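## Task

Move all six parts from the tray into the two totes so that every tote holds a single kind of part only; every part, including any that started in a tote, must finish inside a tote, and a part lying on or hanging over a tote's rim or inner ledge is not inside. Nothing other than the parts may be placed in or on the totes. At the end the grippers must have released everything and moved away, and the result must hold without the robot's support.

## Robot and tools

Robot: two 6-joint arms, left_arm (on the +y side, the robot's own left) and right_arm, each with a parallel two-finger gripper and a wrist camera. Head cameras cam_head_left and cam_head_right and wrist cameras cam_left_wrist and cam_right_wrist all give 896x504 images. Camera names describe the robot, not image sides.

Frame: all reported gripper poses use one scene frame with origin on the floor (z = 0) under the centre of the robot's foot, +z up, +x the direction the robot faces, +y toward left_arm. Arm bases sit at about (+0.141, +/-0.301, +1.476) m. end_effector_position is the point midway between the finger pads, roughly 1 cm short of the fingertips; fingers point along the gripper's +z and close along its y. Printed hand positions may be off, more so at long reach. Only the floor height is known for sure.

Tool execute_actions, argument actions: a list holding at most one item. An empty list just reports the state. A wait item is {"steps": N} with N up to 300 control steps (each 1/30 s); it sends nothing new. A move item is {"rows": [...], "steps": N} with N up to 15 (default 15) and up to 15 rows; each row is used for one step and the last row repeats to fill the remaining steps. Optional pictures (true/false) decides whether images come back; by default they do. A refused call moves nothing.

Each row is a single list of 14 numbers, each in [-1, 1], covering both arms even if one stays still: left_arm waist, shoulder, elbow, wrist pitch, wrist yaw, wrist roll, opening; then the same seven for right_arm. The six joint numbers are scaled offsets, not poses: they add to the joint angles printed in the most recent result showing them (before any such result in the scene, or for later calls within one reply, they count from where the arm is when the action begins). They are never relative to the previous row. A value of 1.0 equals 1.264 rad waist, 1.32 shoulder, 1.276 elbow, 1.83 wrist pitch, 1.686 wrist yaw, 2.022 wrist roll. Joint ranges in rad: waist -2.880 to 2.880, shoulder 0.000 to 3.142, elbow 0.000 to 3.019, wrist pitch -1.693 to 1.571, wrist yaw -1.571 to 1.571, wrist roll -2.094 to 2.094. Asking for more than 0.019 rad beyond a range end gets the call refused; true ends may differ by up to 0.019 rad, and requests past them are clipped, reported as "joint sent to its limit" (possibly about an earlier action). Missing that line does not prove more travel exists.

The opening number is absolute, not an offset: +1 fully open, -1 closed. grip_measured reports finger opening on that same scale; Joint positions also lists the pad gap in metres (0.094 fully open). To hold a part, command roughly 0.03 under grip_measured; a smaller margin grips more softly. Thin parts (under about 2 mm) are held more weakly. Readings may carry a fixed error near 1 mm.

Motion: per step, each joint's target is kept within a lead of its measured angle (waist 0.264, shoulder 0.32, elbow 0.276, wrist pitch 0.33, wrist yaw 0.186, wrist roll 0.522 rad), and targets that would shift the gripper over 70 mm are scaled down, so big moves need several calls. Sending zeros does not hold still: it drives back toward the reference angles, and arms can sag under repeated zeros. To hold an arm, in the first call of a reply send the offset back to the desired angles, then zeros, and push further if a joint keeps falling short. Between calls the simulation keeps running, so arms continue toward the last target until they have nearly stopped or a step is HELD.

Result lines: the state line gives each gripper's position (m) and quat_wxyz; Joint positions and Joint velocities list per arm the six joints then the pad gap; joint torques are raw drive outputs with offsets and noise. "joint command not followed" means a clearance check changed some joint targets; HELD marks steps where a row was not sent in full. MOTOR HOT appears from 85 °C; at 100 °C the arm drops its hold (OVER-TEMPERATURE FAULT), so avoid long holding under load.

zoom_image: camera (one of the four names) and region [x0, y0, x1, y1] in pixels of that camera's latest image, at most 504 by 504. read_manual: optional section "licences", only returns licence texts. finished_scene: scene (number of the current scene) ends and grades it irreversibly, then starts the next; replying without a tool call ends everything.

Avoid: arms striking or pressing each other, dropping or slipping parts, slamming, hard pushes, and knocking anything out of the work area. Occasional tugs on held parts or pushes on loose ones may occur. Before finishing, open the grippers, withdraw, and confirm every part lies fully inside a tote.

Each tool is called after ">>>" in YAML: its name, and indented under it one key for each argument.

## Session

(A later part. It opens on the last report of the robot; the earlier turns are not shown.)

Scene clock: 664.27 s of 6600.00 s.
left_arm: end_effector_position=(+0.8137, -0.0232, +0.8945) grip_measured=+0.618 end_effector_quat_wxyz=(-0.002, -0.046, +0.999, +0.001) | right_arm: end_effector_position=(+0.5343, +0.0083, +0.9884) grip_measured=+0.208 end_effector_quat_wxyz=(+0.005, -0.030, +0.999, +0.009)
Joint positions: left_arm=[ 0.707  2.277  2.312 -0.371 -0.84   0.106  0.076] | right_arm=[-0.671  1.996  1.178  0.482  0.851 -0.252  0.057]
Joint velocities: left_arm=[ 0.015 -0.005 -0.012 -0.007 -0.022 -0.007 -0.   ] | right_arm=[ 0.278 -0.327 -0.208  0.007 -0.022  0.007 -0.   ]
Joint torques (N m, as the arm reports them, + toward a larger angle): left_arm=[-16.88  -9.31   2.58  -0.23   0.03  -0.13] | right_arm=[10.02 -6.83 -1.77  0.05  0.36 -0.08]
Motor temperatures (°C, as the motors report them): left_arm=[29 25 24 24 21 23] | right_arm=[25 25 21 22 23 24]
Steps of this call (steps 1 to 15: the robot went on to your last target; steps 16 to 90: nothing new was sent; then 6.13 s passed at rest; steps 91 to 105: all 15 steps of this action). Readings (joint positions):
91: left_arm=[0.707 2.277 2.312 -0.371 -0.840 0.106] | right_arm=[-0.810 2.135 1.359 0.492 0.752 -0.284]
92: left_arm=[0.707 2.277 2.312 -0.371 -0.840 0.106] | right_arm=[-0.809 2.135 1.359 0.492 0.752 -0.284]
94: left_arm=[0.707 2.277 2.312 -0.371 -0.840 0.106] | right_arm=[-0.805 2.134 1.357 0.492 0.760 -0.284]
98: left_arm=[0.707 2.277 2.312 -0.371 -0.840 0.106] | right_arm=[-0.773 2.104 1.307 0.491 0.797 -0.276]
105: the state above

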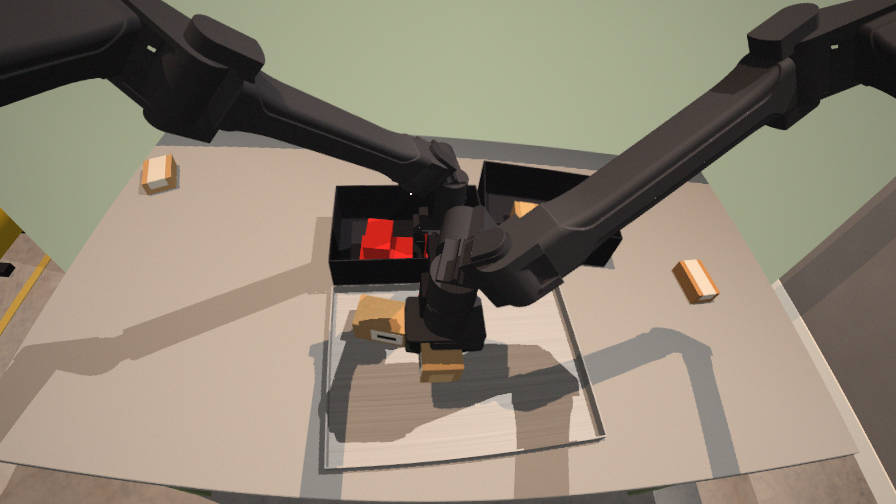

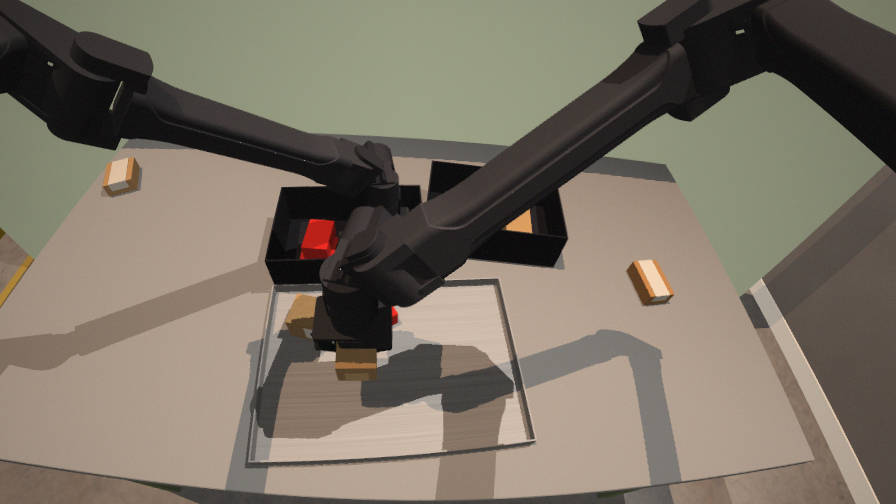

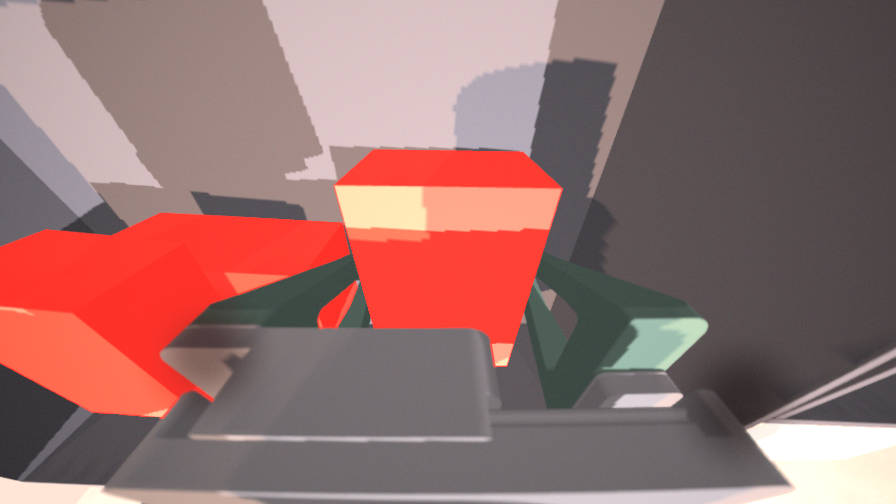

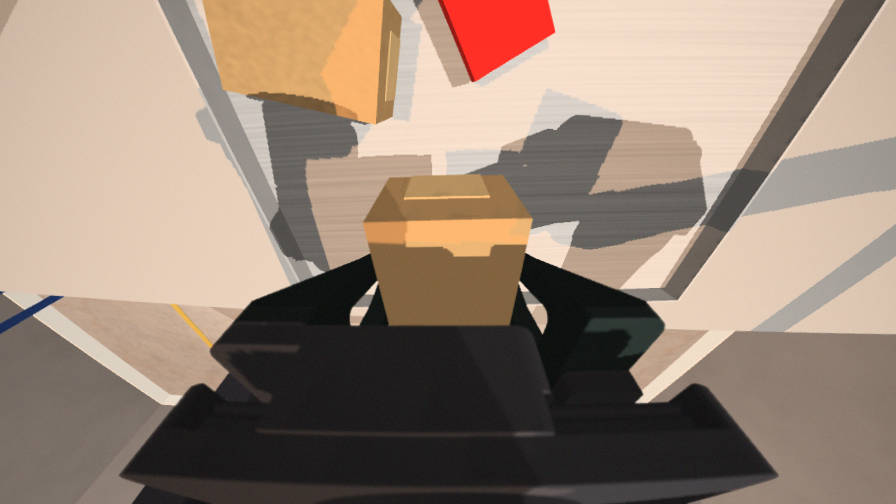

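>>> execute_actions:
  actions:
    - {"rows":[[-0.018,0,0,0,0,0,0.64,0.005,-0.04,-0.02,-0.02,0,0.01,0.17],[-0.02,-0.003,-0.004,0,-0.001,0,0.66,0,-0.08,-0.025,-0.045,-0.005,0.012,0.17],[-0.023,-0.008,-0.011,0,-0.003,-0.001,0.68,-0.008,-0.12,-0.03,-0.07,-0.01,0.014,0.17],[-0.027,-0.016,-0.021,0,-0.007,-0.002,0.7,-0.016,-0.16,-0.035,-0.095,-0.014,0.016,0.17],[-0.032,-0.026,-0.035,0,-0.011,-0.003,0.7,-0.024,-0.20,-0.04,-0.12,-0.018,0.018,0.17],[-0.039,-0.039,-0.052,0.001,-0.016,-0.004,0.7,-0.032,-0.24,-0.045,-0.145,-0.022,0.019,0.17],[-0.047,-0.054,-0.072,0.001,-0.022,-0.005,0.7,-0.04,-0.28,-0.05,-0.17,-0.026,0.02,0.17],[-0.056,-0.072,-0.095,0.001,-0.030,-0.007,0.7,-0.048,-0.32,-0.055,-0.19,-0.03,0.021,0.17],[-0.067,-0.091,-0.120,0.002,-0.038,-0.009,0.7,-0.055,-0.355,-0.06,-0.21,-0.033,0.022,0.17],[-0.078,-0.110,-0.146,0.002,-0.046,-0.011,0.7,-0.061,-0.385,-0.064,-0.23,-0.036,0.023,0.17],[-0.089,-0.130,-0.172,0.002,-0.054,-0.013,0.7,-0.067,-0.41,-0.067,-0.245,-0.039,0.024,0.17],[-0.099,-0.149,-0.198,0.003,-0.062,-0.015,0.7,-0.071,-0.432,-0.07,-0.257,-0.041,0.025,0.17],[-0.108,-0.166,-0.221,0.003,-0.069,-0.017,0.7,-0.074,-0.45,-0.072,-0.265,-0.042,0.025,0.17],[-0.115,-0.180,-0.239,0.003,-0.074,-0.018,0.7,-0.076,-0.46,-0.073,-0.27,-0.043,0.025,0.17],[-0.12,-0.189,-0.251,0.003,-0.078,-0.019,0.7,-0.076,-0.466,-0.073,-0.272,-0.043,0.025,0.17]],"steps":15}
  pictures: false

>>> execute_actions:
  actions:
    - {"steps":15}

Scene clock: 673.00 s of 6600.00 s.
left_arm: end_effector_position=(+0.7844, -0.0154, +0.9554) grip_measured=+0.698 end_effector_quat_wxyz=(-0.031, -0.001, +0.999, +0.027) | right_arm: end_effector_position=(+0.6595, -0.1268, +1.0592) grip_measured=+0.208 end_effector_quat_wxyz=(+0.002, -0.013, +1.000, +0.022)
Joint positions: left_arm=[ 0.648  2.121  2.05  -0.371 -0.954  0.1    0.08 ] | right_arm=[-0.71   1.541  1.119  0.084  0.789 -0.224  0.057]
Joint velocities: left_arm=[-0.347 -0.581 -0.676 -0.007 -0.256 -0.081 -0.   ] | right_arm=[-0.269 -1.284 -0.071 -0.794 -0.125  0.051 -0.001]
Joint torques (N m, as the arm reports them, + toward a larger angle): left_arm=[-20.   -11.16   2.24  -0.17  -0.08  -0.31] | right_arm=[  5.34 -10.84  -1.49   0.08  -0.07  -0.03]
Motor temperatures (°C, as the motors report them): left_arm=[29 25 24 24 21 23] | right_arm=[25 25 21 22 23 24]
Steps of this call (steps 1 to 30: the robot went on to your last target; steps 31 to 90: nothing new was sent; then 5.23 s passed at rest; steps 91 to 105: all 15 steps of this action). Readings (joint positions):
91: left_arm=[0.707 2.277 2.312 -0.371 -0.840 0.106] | right_arm=[-0.659 1.974 1.172 0.477 0.855 -0.240]
92: left_arm=[0.707 2.277 2.312 -0.371 -0.840 0.106] | right_arm=[-0.659 1.969 1.172 0.460 0.851 -0.239]
94: left_arm=[0.707 2.276 2.307 -0.371 -0.845 0.106] | right_arm=[-0.660 1.937 1.157 0.394 0.836 -0.236]
98: left_arm=[0.702 2.243 2.238 -0.371 -0.876 0.106] | right_arm=[-0.668 1.817 1.125 0.274 0.820 -0.232]
105: the state above

Scene clock: 673.50 s of 6600.00 s.
left_arm: end_effector_position=(+0.8293, -0.0227, +1.0315) grip_measured=+0.698 end_effector_quat_wxyz=(+0.002, -0.019, +1.000, -0.002) | right_arm: end_effector_position=(+0.6870, -0.2041, +1.0826) grip_measured=+0.208 end_effector_quat_wxyz=(+0.007, +0.018, +1.000, -0.002)
Joint positions: left_arm=[ 0.559  2.018  1.998 -0.371 -0.97   0.084  0.08 ] | right_arm=[-0.765  1.373  1.089 -0.007  0.783 -0.208  0.057]
Joint velocities: left_arm=[ 0.005  0.015 -0.002  0.002 -0.095  0.081 -0.002] | right_arm=[-0.024  0.151 -0.061 -0.051  0.007  0.007 -0.001]
Joint torques (N m, as the arm reports them, + toward a larger angle): left_arm=[-16.92  -8.41   1.84  -0.02  -0.02  -0.31] | right_arm=[ 5.32 -9.94  0.74  0.44 -0.18  0.  ]
Motor temperatures (°C, as the motors report them): left_arm=[29 25 24 24 21 23] | right_arm=[25 25 21 22 23 24]
Steps of this call (steps 1 to 15: the robot went on to your last target). Readings (joint positions):
1: left_arm=[0.636 2.102 2.029 -0.371 -0.961 0.098] | right_arm=[-0.720 1.497 1.116 0.058 0.786 -0.221]
2: left_arm=[0.623 2.085 2.013 -0.371 -0.965 0.095] | right_arm=[-0.730 1.455 1.112 0.035 0.785 -0.219]
4: left_arm=[0.598 2.057 1.998 -0.371 -0.968 0.091] | right_arm=[-0.750 1.383 1.108 0.012 0.785 -0.215]
8: left_arm=[0.564 2.024 1.998 -0.371 -0.968 0.087] | right_arm=[-0.765 1.333 1.108 0.009 0.785 -0.209]
15: the state above

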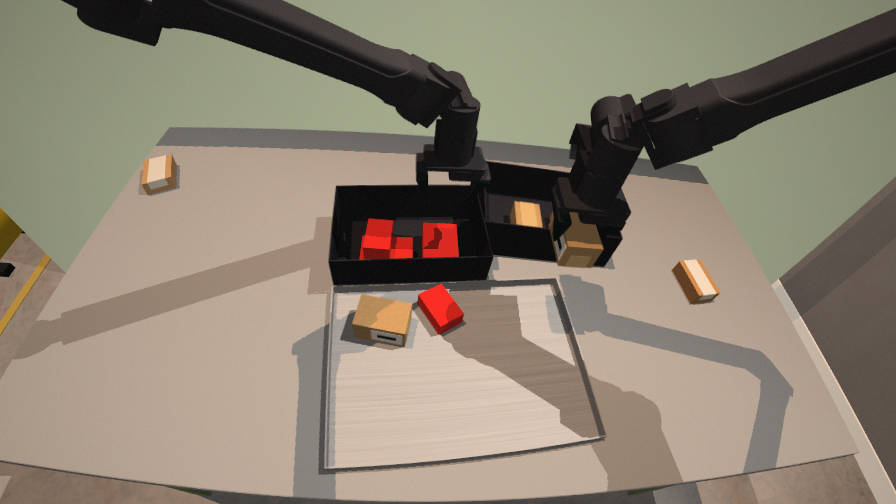

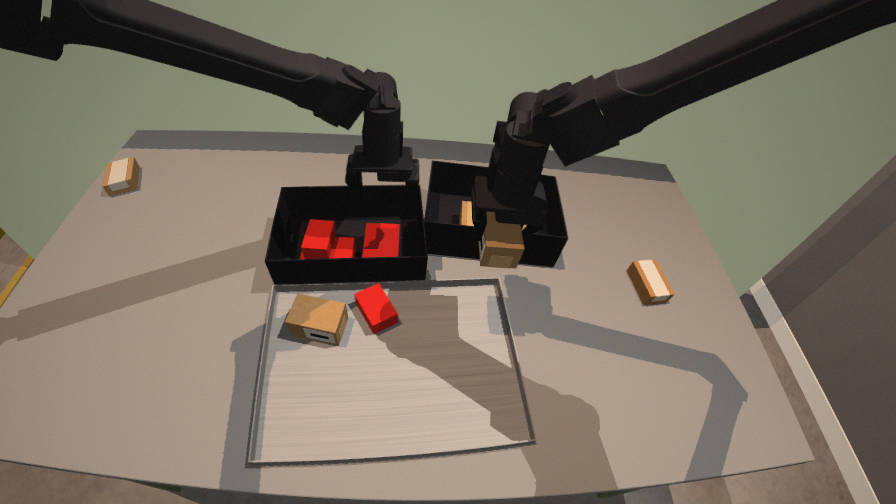

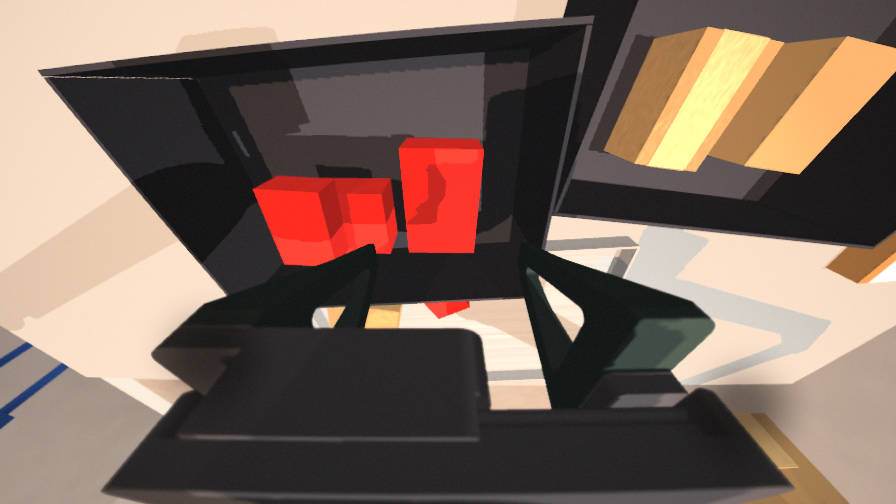

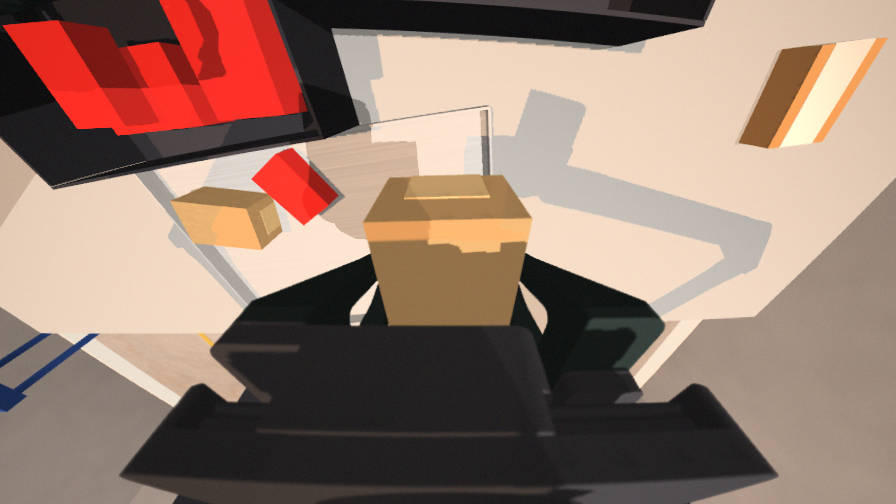

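>>> zoom_image:
  camera: "cam_right_wrist"
  region: [140, 80, 400, 280]

>>> zoom_image:
  camera: "cam_head_left"
  region: [320, 200, 520, 360]

Region (140, 80, 400, 280) of cam_right_wrist's 896x504 image, scaled by 1.938, with more detail than that image has; it fills the top 388 rows of this view, and the rest is white.

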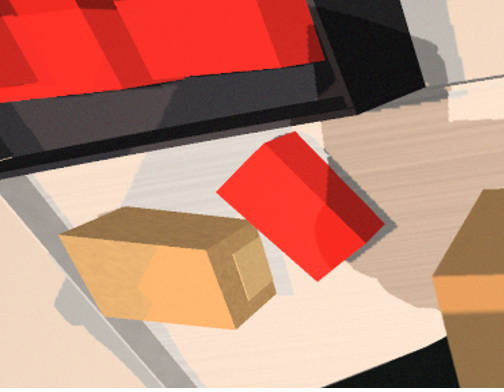

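Region (320, 200, 520, 360) of cam_head_left's 896x504 image, scaled by 2.520, with more detail than that image has; it fills the top 403 rows of this view, and the rest is white.

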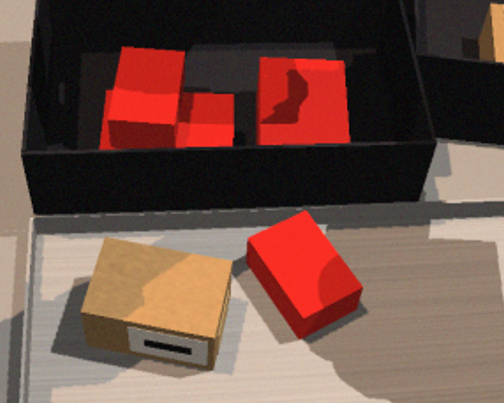

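>>> execute_actions:
  actions:
    - {"rows":[[0,-0.003,-0.02,0.012,0.002,-0.01,0.75,-0.005,0.005,0.025,-0.012,-0.003,0,0.17],[0,-0.007,-0.05,0.03,0.004,-0.023,0.8,-0.012,0.013,0.06,-0.03,-0.008,0,0.17],[0.002,-0.012,-0.085,0.052,0.007,-0.04,0.85,-0.02,0.023,0.10,-0.05,-0.014,0,0.17],[0.005,-0.018,-0.12,0.075,0.01,-0.057,0.85,-0.029,0.034,0.145,-0.073,-0.02,0,0.17],[0.009,-0.024,-0.16,0.099,0.013,-0.075,0.85,-0.038,0.045,0.193,-0.097,-0.027,0,0.17],[0.014,-0.03,-0.20,0.124,0.017,-0.093,0.85,-0.047,0.057,0.243,-0.122,-0.034,0,0.17],[0.02,-0.036,-0.24,0.149,0.02,-0.112,0.85,-0.056,0.069,0.295,-0.148,-0.041,0,0.17],[0.026,-0.042,-0.28,0.174,0.024,-0.13,0.85,-0.066,0.081,0.347,-0.174,-0.048,0,0.17],[0.032,-0.048,-0.32,0.198,0.027,-0.149,0.85,-0.076,0.093,0.40,-0.20,-0.055,0,0.17],[0.038,-0.054,-0.357,0.221,0.03,-0.166,0.85,-0.086,0.104,0.448,-0.224,-0.062,0,0.17],[0.044,-0.06,-0.39,0.242,0.033,-0.182,0.85,-0.095,0.115,0.492,-0.246,-0.068,0,0.17],[0.05,-0.065,-0.42,0.26,0.035,-0.195,0.85,-0.102,0.124,0.53,-0.265,-0.073,0,0.17],[0.055,-0.069,-0.443,0.275,0.037,-0.206,0.85,-0.108,0.132,0.56,-0.281,-0.077,0,0.17],[0.059,-0.072,-0.46,0.285,0.039,-0.214,0.85,-0.112,0.137,0.583,-0.292,-0.08,0,0.17],[0.061,-0.0735,-0.471,0.292,0.04,-0.219,0.85,-0.115,0.141,0.598,-0.299,-0.0825,0,0.17]],"steps":15}
  pictures: false

>>> execute_actions:
  actions:
    - {"steps":24}

Scene clock: 717.10 s of 6600.00 s.
left_arm: end_effector_position=(+0.6387, -0.0355, +1.0152) grip_measured=+0.848 end_effector_quat_wxyz=(-0.015, -0.173, +0.985, -0.017) | right_arm: end_effector_position=(+0.8858, -0.2911, +1.0398) grip_measured=+0.208 end_effector_quat_wxyz=(+0.017, +0.045, +0.999, +0.005)
Joint positions: left_arm=[ 0.595  1.948  1.426  0.095 -0.906 -0.245  0.087] | right_arm=[-0.881  1.54   1.787 -0.489  0.653 -0.208  0.057]
Joint velocities: left_arm=[ 0.269  0.024 -0.847  0.559  0.007 -0.652  0.   ] | right_arm=[-0.357  0.112  1.16  -0.662 -0.11  -0.022 -0.001]
Joint torques (N m, as the arm reports them, + toward a larger angle): left_arm=[-12.83  -8.75   1.59   0.8    0.08  -0.28] | right_arm=[  4.97 -14.85   2.94   0.1   -0.14  -0.07]
Motor temperatures (°C, as the motors report them): left_arm=[29 25 23 24 21 23] | right_arm=[24 25 21 22 23 24]
Steps of this call (steps 1 to 15: the robot went on to your last target; steps 16 to 90: nothing new was sent; then 40.10 s passed at rest; steps 91 to 105: all 15 steps of this action). Readings (joint positions):
91: left_arm=[0.559 2.022 1.994 -0.370 -0.969 0.083] | right_arm=[-0.765 1.381 1.088 -0.011 0.783 -0.208]
92: left_arm=[0.559 2.019 1.984 -0.361 -0.967 0.079] | right_arm=[-0.765 1.382 1.096 -0.023 0.780 -0.208]
94: left_arm=[0.559 2.003 1.929 -0.310 -0.959 0.054] | right_arm=[-0.767 1.393 1.147 -0.077 0.764 -0.208]
98: left_arm=[0.560 1.962 1.745 -0.153 -0.937 -0.042] | right_arm=[-0.794 1.453 1.365 -0.220 0.720 -0.208]
105: the state above

Scene clock: 717.90 s of 6600.00 s.
left_arm: end_effector_position=(+0.6376, -0.0094, +1.0022) grip_measured=+0.848 end_effector_quat_wxyz=(+0.008, +0.240, -0.971, +0.001) | right_arm: end_effector_position=(+0.8979, -0.3166, +1.0357) grip_measured=+0.208 end_effector_quat_wxyz=(+0.013, +0.049, +0.999, -0.007)
Joint positions: left_arm=[ 0.631  1.926  1.394  0.146 -0.904 -0.342  0.087] | right_arm=[-0.911  1.551  1.856 -0.545  0.649 -0.208  0.057]
Joint velocities: left_arm=[ 0.015  0.015  0.007 -0.012  0.007  0.007  0.001] | right_arm=[-0.005 -0.005 -0.002 -0.002 -0.007  0.022 -0.001]
Joint torques (N m, as the arm reports them, + toward a larger angle): left_arm=[-13.69  -7.3   -0.13   0.48   0.07  -0.3 ] | right_arm=[  5.47 -15.19   3.36   0.21  -0.13  -0.08]
Motor temperatures (°C, as the motors report them): left_arm=[29 25 23 24 21 23] | right_arm=[24 25 21 22 23 24]
Steps of this call (steps 1 to 24: the robot went on to your last target). Readings (joint positions):
1: left_arm=[0.604 1.949 1.402 0.109 -0.906 -0.265] | right_arm=[-0.892 1.541 1.819 -0.505 0.652 -0.208]
2: left_arm=[0.612 1.951 1.388 0.116 -0.906 -0.281] | right_arm=[-0.901 1.540 1.838 -0.515 0.652 -0.208]
4: left_arm=[0.626 1.954 1.381 0.125 -0.905 -0.303] | right_arm=[-0.911 1.538 1.856 -0.525 0.652 -0.208]
8: left_arm=[0.631 1.944 1.387 0.140 -0.905 -0.327] | right_arm=[-0.911 1.543 1.856 -0.540 0.649 -0.208]
24: the state above

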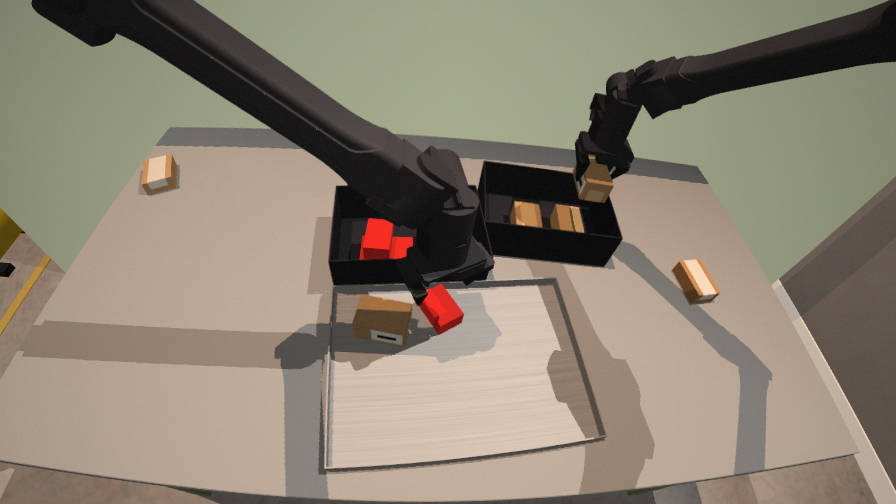

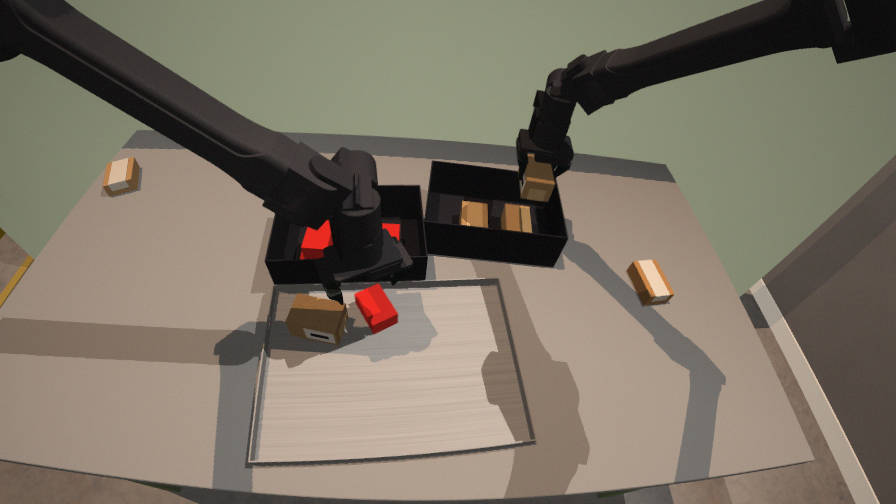

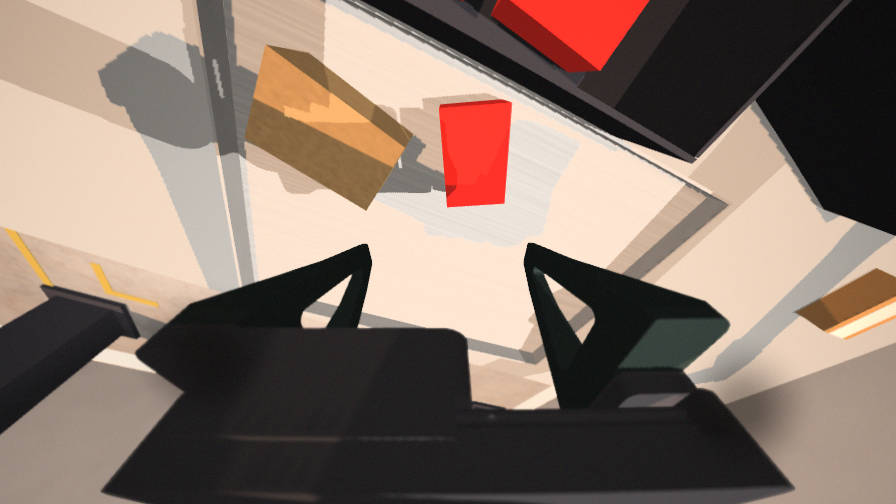

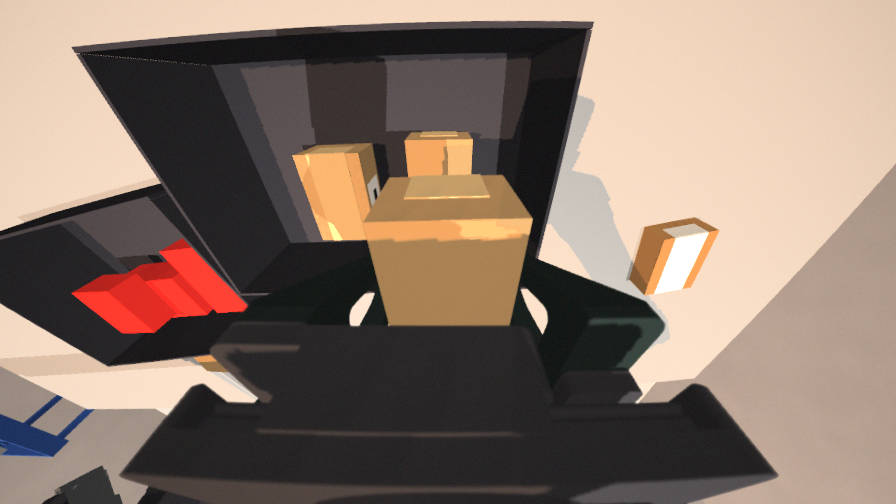

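>>> execute_actions:
  actions:
    - {"rows":[[0.006,0.004,0.004,0.006,0,0.002,0.8,-0.012,0.005,0.006,-0.002,-0.002,0,0.17],[0.01,0.01,0.009,0.013,0,0.005,0.75,-0.018,0.013,0.015,-0.004,-0.004,-0.001,0.17],[0.013,0.018,0.016,0.022,-0.001,0.008,0.7,-0.023,0.023,0.027,-0.006,-0.007,-0.002,0.17],[0.016,0.027,0.024,0.032,-0.001,0.012,0.65,-0.028,0.034,0.04,-0.008,-0.011,-0.003,0.17],[0.019,0.037,0.033,0.043,-0.001,0.016,0.62,-0.033,0.046,0.054,-0.01,-0.015,-0.004,0.17],[0.022,0.047,0.042,0.055,-0.002,0.02,0.62,-0.038,0.058,0.068,-0.012,-0.019,-0.005,0.17],[0.024,0.058,0.051,0.067,-0.002,0.024,0.62,-0.043,0.070,0.083,-0.014,-0.023,-0.006,0.17],[0.026,0.069,0.061,0.079,-0.002,0.028,0.62,-0.048,0.082,0.097,-0.016,-0.027,-0.007,0.17],[0.028,0.079,0.07,0.091,-0.003,0.032,0.62,-0.052,0.094,0.111,-0.018,-0.031,-0.008,0.17],[0.030,0.089,0.078,0.102,-0.003,0.036,0.62,-0.056,0.105,0.125,-0.019,-0.035,-0.009,0.17],[0.032,0.098,0.086,0.113,-0.003,0.04,0.62,-0.059,0.116,0.138,-0.02,-0.038,-0.01,0.17],[0.033,0.106,0.093,0.122,-0.004,0.044,0.62,-0.062,0.126,0.149,-0.021,-0.041,-0.011,0.17],[0.034,0.112,0.099,0.129,-0.004,0.047,0.62,-0.064,0.134,0.159,-0.022,-0.044,-0.011,0.17],[0.035,0.117,0.103,0.135,-0.004,0.049,0.62,-0.066,0.141,0.167,-0.023,-0.046,-0.012,0.17],[0.036,0.12,0.106,0.139,-0.004,0.05,0.62,-0.067,0.146,0.173,-0.024,-0.048,-0.012,0.17]],"steps":15}
  pictures: false

>>> execute_actions:
  actions:
    - {"steps":15}

Scene clock: 756.07 s of 6600.00 s.
left_arm: end_effector_position=(+0.6555, -0.0336, +0.9619) grip_measured=+0.622 end_effector_quat_wxyz=(-0.050, +0.285, -0.957, -0.007) | right_arm: end_effector_position=(+0.8996, -0.3134, +0.9650) grip_measured=+0.208 end_effector_quat_wxyz=(+0.002, +0.046, +0.999, -0.002)
Joint positions: left_arm=[ 0.651  2.067  1.516  0.359 -0.908 -0.28   0.076] | right_arm=[-0.981  1.713  2.03  -0.573  0.577 -0.219  0.057]
Joint velocities: left_arm=[ 0.083  0.298  0.12   0.31   0.022  0.198 -0.   ] | right_arm=[-0.122  0.386  0.232 -0.076 -0.095 -0.081  0.   ]
Joint torques (N m, as the arm reports them, + toward a larger angle): left_arm=[-13.48  -6.63   0.04   0.62  -0.14   0.06] | right_arm=[  6.34 -15.78   6.33   0.22  -0.16  -0.12]
Motor temperatures (°C, as the motors report them): left_arm=[28 24 23 24 21 23] | right_arm=[24 26 22 22 23 24]
Steps of this call (steps 1 to 15: the robot went on to your last target; steps 16 to 90: nothing new was sent; then 34.67 s passed at rest; steps 91 to 105: all 15 steps of this action). Readings (joint positions):
91: left_arm=[0.631 1.926 1.394 0.146 -0.904 -0.343] | right_arm=[-0.911 1.551 1.856 -0.545 0.649 -0.208]
92: left_arm=[0.631 1.926 1.394 0.147 -0.904 -0.343] | right_arm=[-0.912 1.551 1.856 -0.545 0.648 -0.208]
94: left_arm=[0.631 1.932 1.402 0.160 -0.904 -0.341] | right_arm=[-0.915 1.555 1.861 -0.546 0.640 -0.208]
98: left_arm=[0.634 1.973 1.447 0.231 -0.906 -0.325] | right_arm=[-0.936 1.601 1.922 -0.557 0.614 -0.210]
105: the state above

Scene clock: 756.57 s of 6600.00 s.
left_arm: end_effector_position=(+0.6451, -0.0366, +0.9525) grip_measured=+0.622 end_effector_quat_wxyz=(-0.050, +0.276, -0.960, -0.012) | right_arm: end_effector_position=(+0.8860, -0.3007, +0.9458) grip_measured=+0.208 end_effector_quat_wxyz=(-0.012, +0.035, +0.999, +0.001)
Joint positions: left_arm=[ 0.659  2.094  1.523  0.38  -0.909 -0.258  0.076] | right_arm=[-0.987  1.754  2.046 -0.582  0.572 -0.224  0.057]
Joint velocities: left_arm=[-0.024 -0.015 -0.002 -0.007 -0.037 -0.007 -0.   ] | right_arm=[ 0.015 -0.005 -0.002 -0.017 -0.022 -0.095 -0.   ]
Joint torques (N m, as the arm reports them, + toward a larger angle): left_arm=[-13.71  -7.14   0.02   0.81  -0.11   0.05] | right_arm=[  6.24 -17.34   6.27   0.1   -0.12  -0.15]
Motor temperatures (°C, as the motors report them): left_arm=[28 24 23 24 21 23] | right_arm=[24 26 22 22 23 24]
Steps of this call (steps 1 to 15: the robot went on to your last target). Readings (joint positions):
1: left_arm=[0.654 2.077 1.520 0.367 -0.908 -0.275] | right_arm=[-0.984 1.725 2.036 -0.574 0.575 -0.221]
2: left_arm=[0.655 2.083 1.521 0.372 -0.908 -0.272] | right_arm=[-0.986 1.734 2.038 -0.575 0.574 -0.221]
4: left_arm=[0.659 2.091 1.521 0.375 -0.908 -0.266] | right_arm=[-0.987 1.746 2.038 -0.579 0.573 -0.223]
8: left_arm=[0.659 2.094 1.521 0.377 -0.909 -0.261] | right_arm=[-0.987 1.754 2.038 -0.582 0.572 -0.224]
15: the state above

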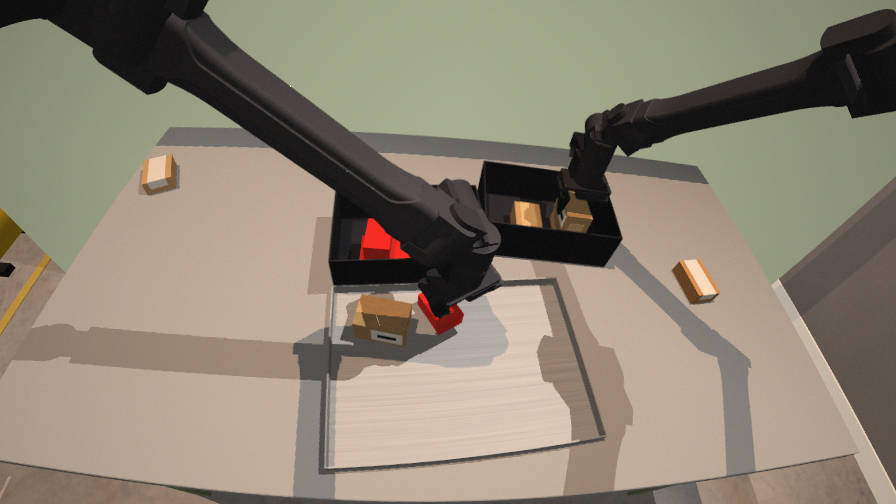

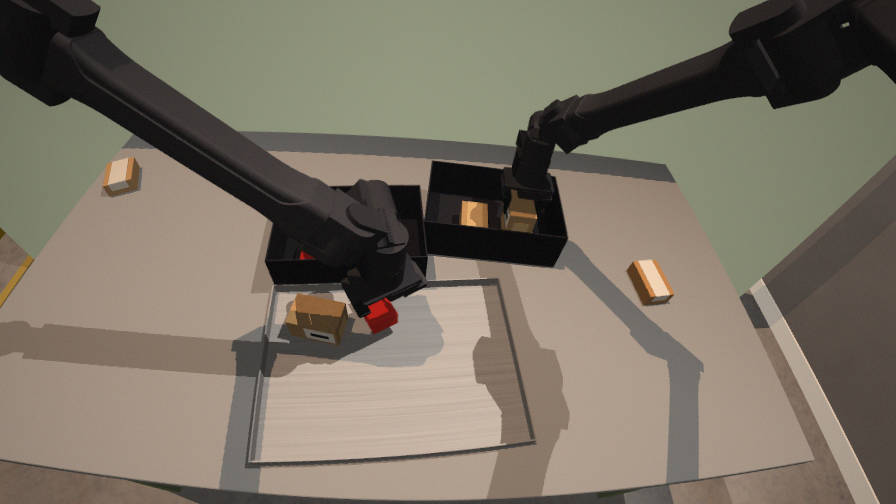

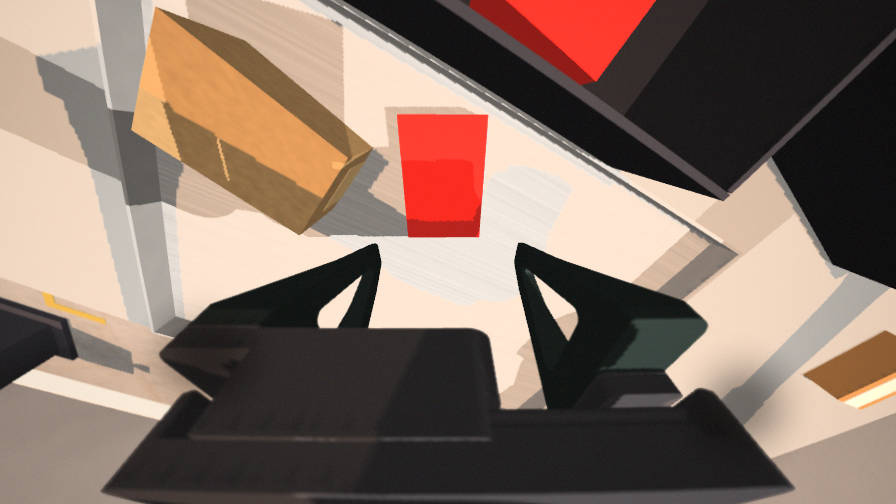

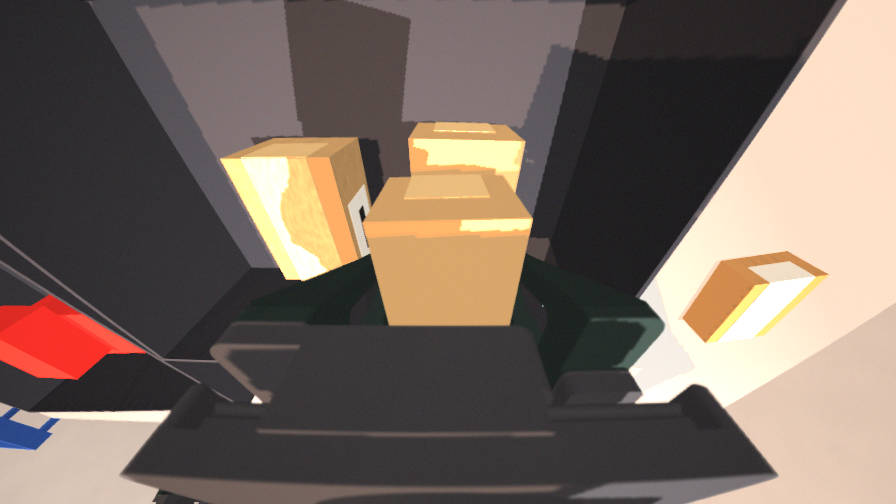

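>>> execute_actions:
  actions:
    - {"rows":[[0.012,0.002,0.004,-0.001,0.001,0.002,0.62,0,-0.002,0.01,-0.002,-0.001,0,0.17],[0.017,0.006,0.01,-0.002,0.003,0.004,0.62,0,-0.002,0.02,-0.003,-0.002,0,0.17],[0.022,0.011,0.019,-0.003,0.006,0.006,0.62,0,-0.002,0.03,-0.005,-0.004,-0.001,0.17],[0.027,0.016,0.029,-0.005,0.009,0.008,0.62,-0.002,-0.002,0.04,-0.006,-0.005,-0.001,0.17],[0.032,0.022,0.04,-0.007,0.012,0.01,0.62,-0.005,-0.002,0.048,-0.007,-0.006,-0.002,0.17],[0.036,0.028,0.051,-0.009,0.015,0.012,0.62,-0.008,-0.002,0.054,-0.008,-0.007,-0.002,0.17],[0.04,0.034,0.062,-0.011,0.018,0.014,0.62,-0.011,-0.002,0.058,-0.009,-0.008,-0.003,0.17],[0.044,0.039,0.072,-0.012,0.021,0.016,0.62,-0.013,-0.002,0.06,-0.009,-0.009,-0.003,0.17],[0.047,0.044,0.081,-0.013,0.024,0.017,0.62,-0.013,-0.002,0.06,-0.009,-0.009,-0.003,0.17],[0.05,0.048,0.089,-0.014,0.027,0.018,0.62,-0.013,-0.002,0.06,-0.009,-0.009,-0.003,0.17],[0.052,0.051,0.095,-0.015,0.029,0.019,0.62,-0.013,-0.002,0.06,-0.009,-0.009,-0.003,0.17],[0.053,0.053,0.099,-0.016,0.031,0.02,0.62,-0.013,-0.002,0.06,-0.009,-0.009,-0.003,0.17]],"steps":15}
  pictures: false

>>> execute_actions:
  actions:
    - {"steps":10}

Scene clock: 777.30 s of 6600.00 s.
left_arm: end_effector_position=(+0.6657, -0.0291, +0.9104) grip_measured=+0.622 end_effector_quat_wxyz=(-0.063, +0.287, -0.956, -0.011) | right_arm: end_effector_position=(+0.9093, -0.3123, +0.9546) grip_measured=+0.208 end_effector_quat_wxyz=(+0.007, +0.046, +0.999, +0.001)
Joint positions: left_arm=[ 0.71   2.155  1.645  0.37  -0.859 -0.238  0.076] | right_arm=[-0.987  1.754  2.097 -0.589  0.562 -0.225  0.057]
Joint velocities: left_arm=[ 0.122  0.024  0.027 -0.012  0.051  0.022 -0.   ] | right_arm=[-0.005 -0.005  0.002 -0.007  0.022  0.007 -0.   ]
Joint torques (N m, as the arm reports them, + toward a larger angle): left_arm=[-14.28  -6.67   0.09  -0.74   0.09   0.03] | right_arm=[  5.3  -17.76   5.48   0.19  -0.15  -0.14]
Motor temperatures (°C, as the motors report them): left_arm=[28 24 23 24 21 23] | right_arm=[24 27 23 22 23 24]
Steps of this call (steps 1 to 15: the robot went on to your last target; steps 16 to 90: nothing new was sent; then 17.23 s passed at rest; steps 91 to 105: all 15 steps of this action). Readings (joint positions):
91: left_arm=[0.659 2.094 1.523 0.380 -0.909 -0.257] | right_arm=[-0.987 1.754 2.046 -0.582 0.572 -0.225]
92: left_arm=[0.659 2.094 1.524 0.380 -0.907 -0.257] | right_arm=[-0.987 1.754 2.046 -0.582 0.572 -0.225]
94: left_arm=[0.660 2.098 1.534 0.380 -0.900 -0.257] | right_arm=[-0.987 1.754 2.048 -0.583 0.570 -0.225]
98: left_arm=[0.672 2.122 1.587 0.379 -0.879 -0.251] | right_arm=[-0.987 1.754 2.070 -0.589 0.563 -0.225]
105: the state above

Scene clock: 777.63 s of 6600.00 s.
left_arm: end_effector_position=(+0.6624, -0.0267, +0.9066) grip_measured=+0.622 end_effector_quat_wxyz=(-0.061, +0.284, -0.957, -0.014) | right_arm: end_effector_position=(+0.9094, -0.3122, +0.9546) grip_measured=+0.208 end_effector_quat_wxyz=(+0.007, +0.046, +0.999, +0.002)
Joint positions: left_arm=[ 0.716  2.158  1.645  0.369 -0.858 -0.234  0.076] | right_arm=[-0.987  1.754  2.097 -0.589  0.561 -0.225  0.057]
Joint velocities: left_arm=[-0.005  0.005  0.017 -0.007 -0.007 -0.007  0.001] | right_arm=[-0.005  0.005 -0.007 -0.017 -0.051 -0.066 -0.   ]
Joint torques (N m, as the arm reports them, + toward a larger angle): left_arm=[-14.18  -6.5    0.11  -0.72   0.06   0.04] | right_arm=[  5.08 -17.3    5.93   0.11  -0.17  -0.13]
Motor temperatures (°C, as the motors report them): left_arm=[28 24 23 24 21 23] | right_arm=[24 27 23 22 23 24]
Steps of this call (steps 1 to 10: the robot went on to your last target). Readings (joint positions):
1: left_arm=[0.713 2.155 1.645 0.370 -0.859 -0.237] | right_arm=[-0.987 1.754 2.097 -0.589 0.562 -0.225]
2: left_arm=[0.715 2.157 1.645 0.369 -0.859 -0.236] | right_arm=[-0.987 1.754 2.097 -0.589 0.562 -0.225]
4: left_arm=[0.716 2.157 1.645 0.369 -0.859 -0.235] | right_arm=[-0.987 1.754 2.097 -0.589 0.562 -0.225]
8: left_arm=[0.716 2.158 1.645 0.369 -0.858 -0.234] | right_arm=[-0.987 1.754 2.097 -0.589 0.561 -0.225]
10: the state above

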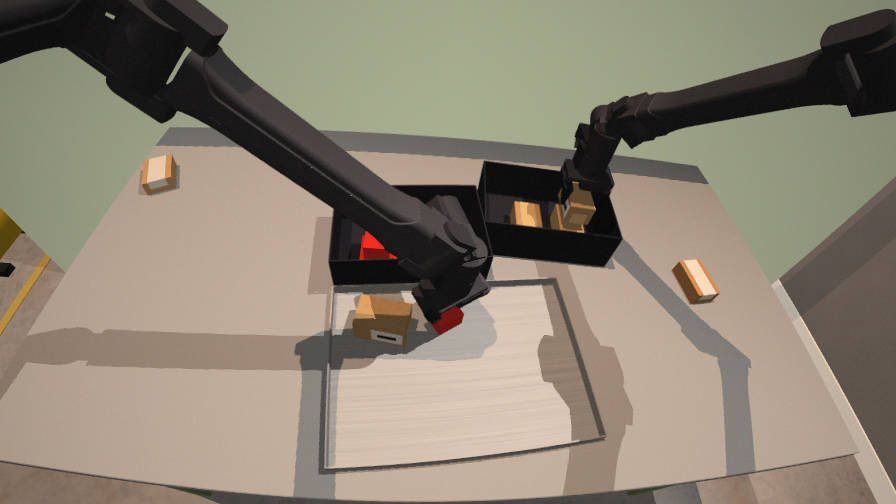

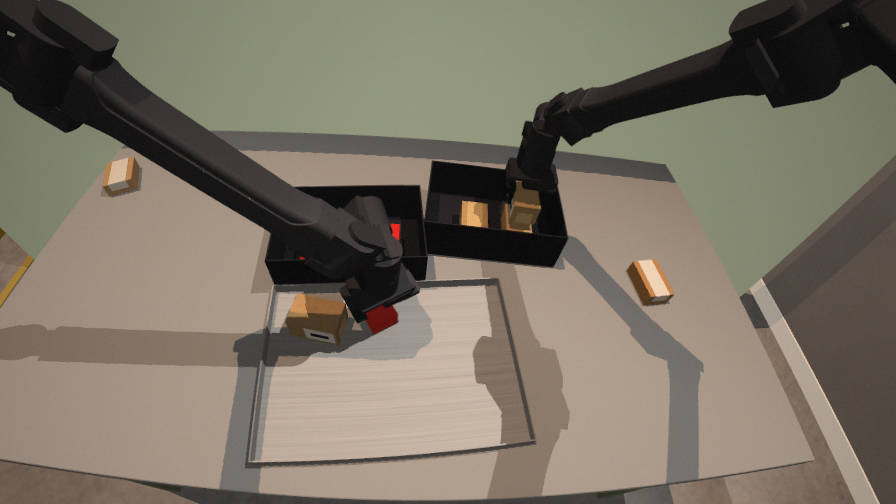

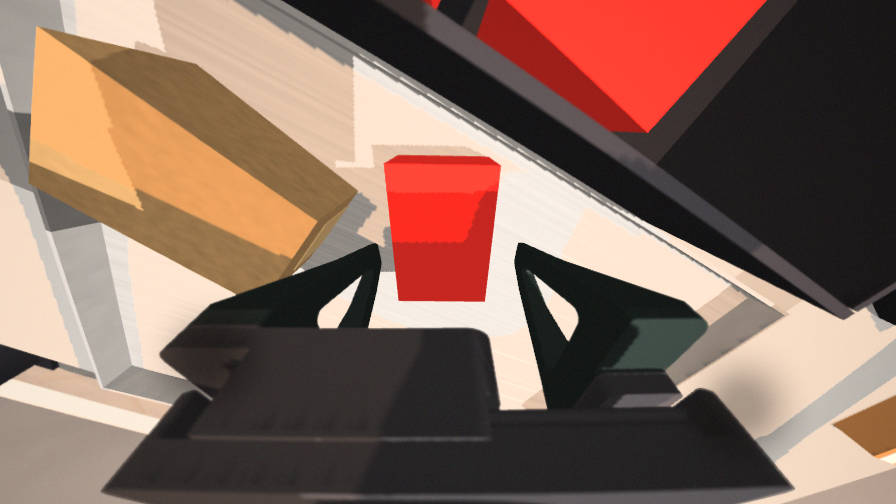

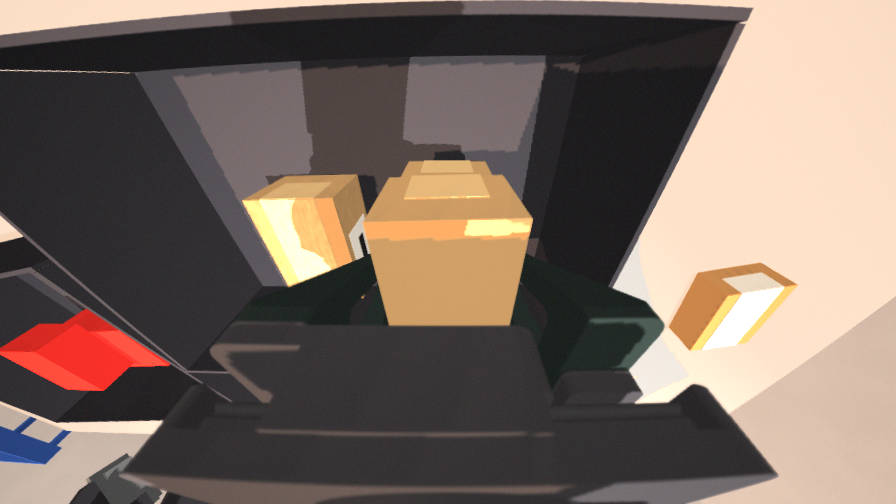

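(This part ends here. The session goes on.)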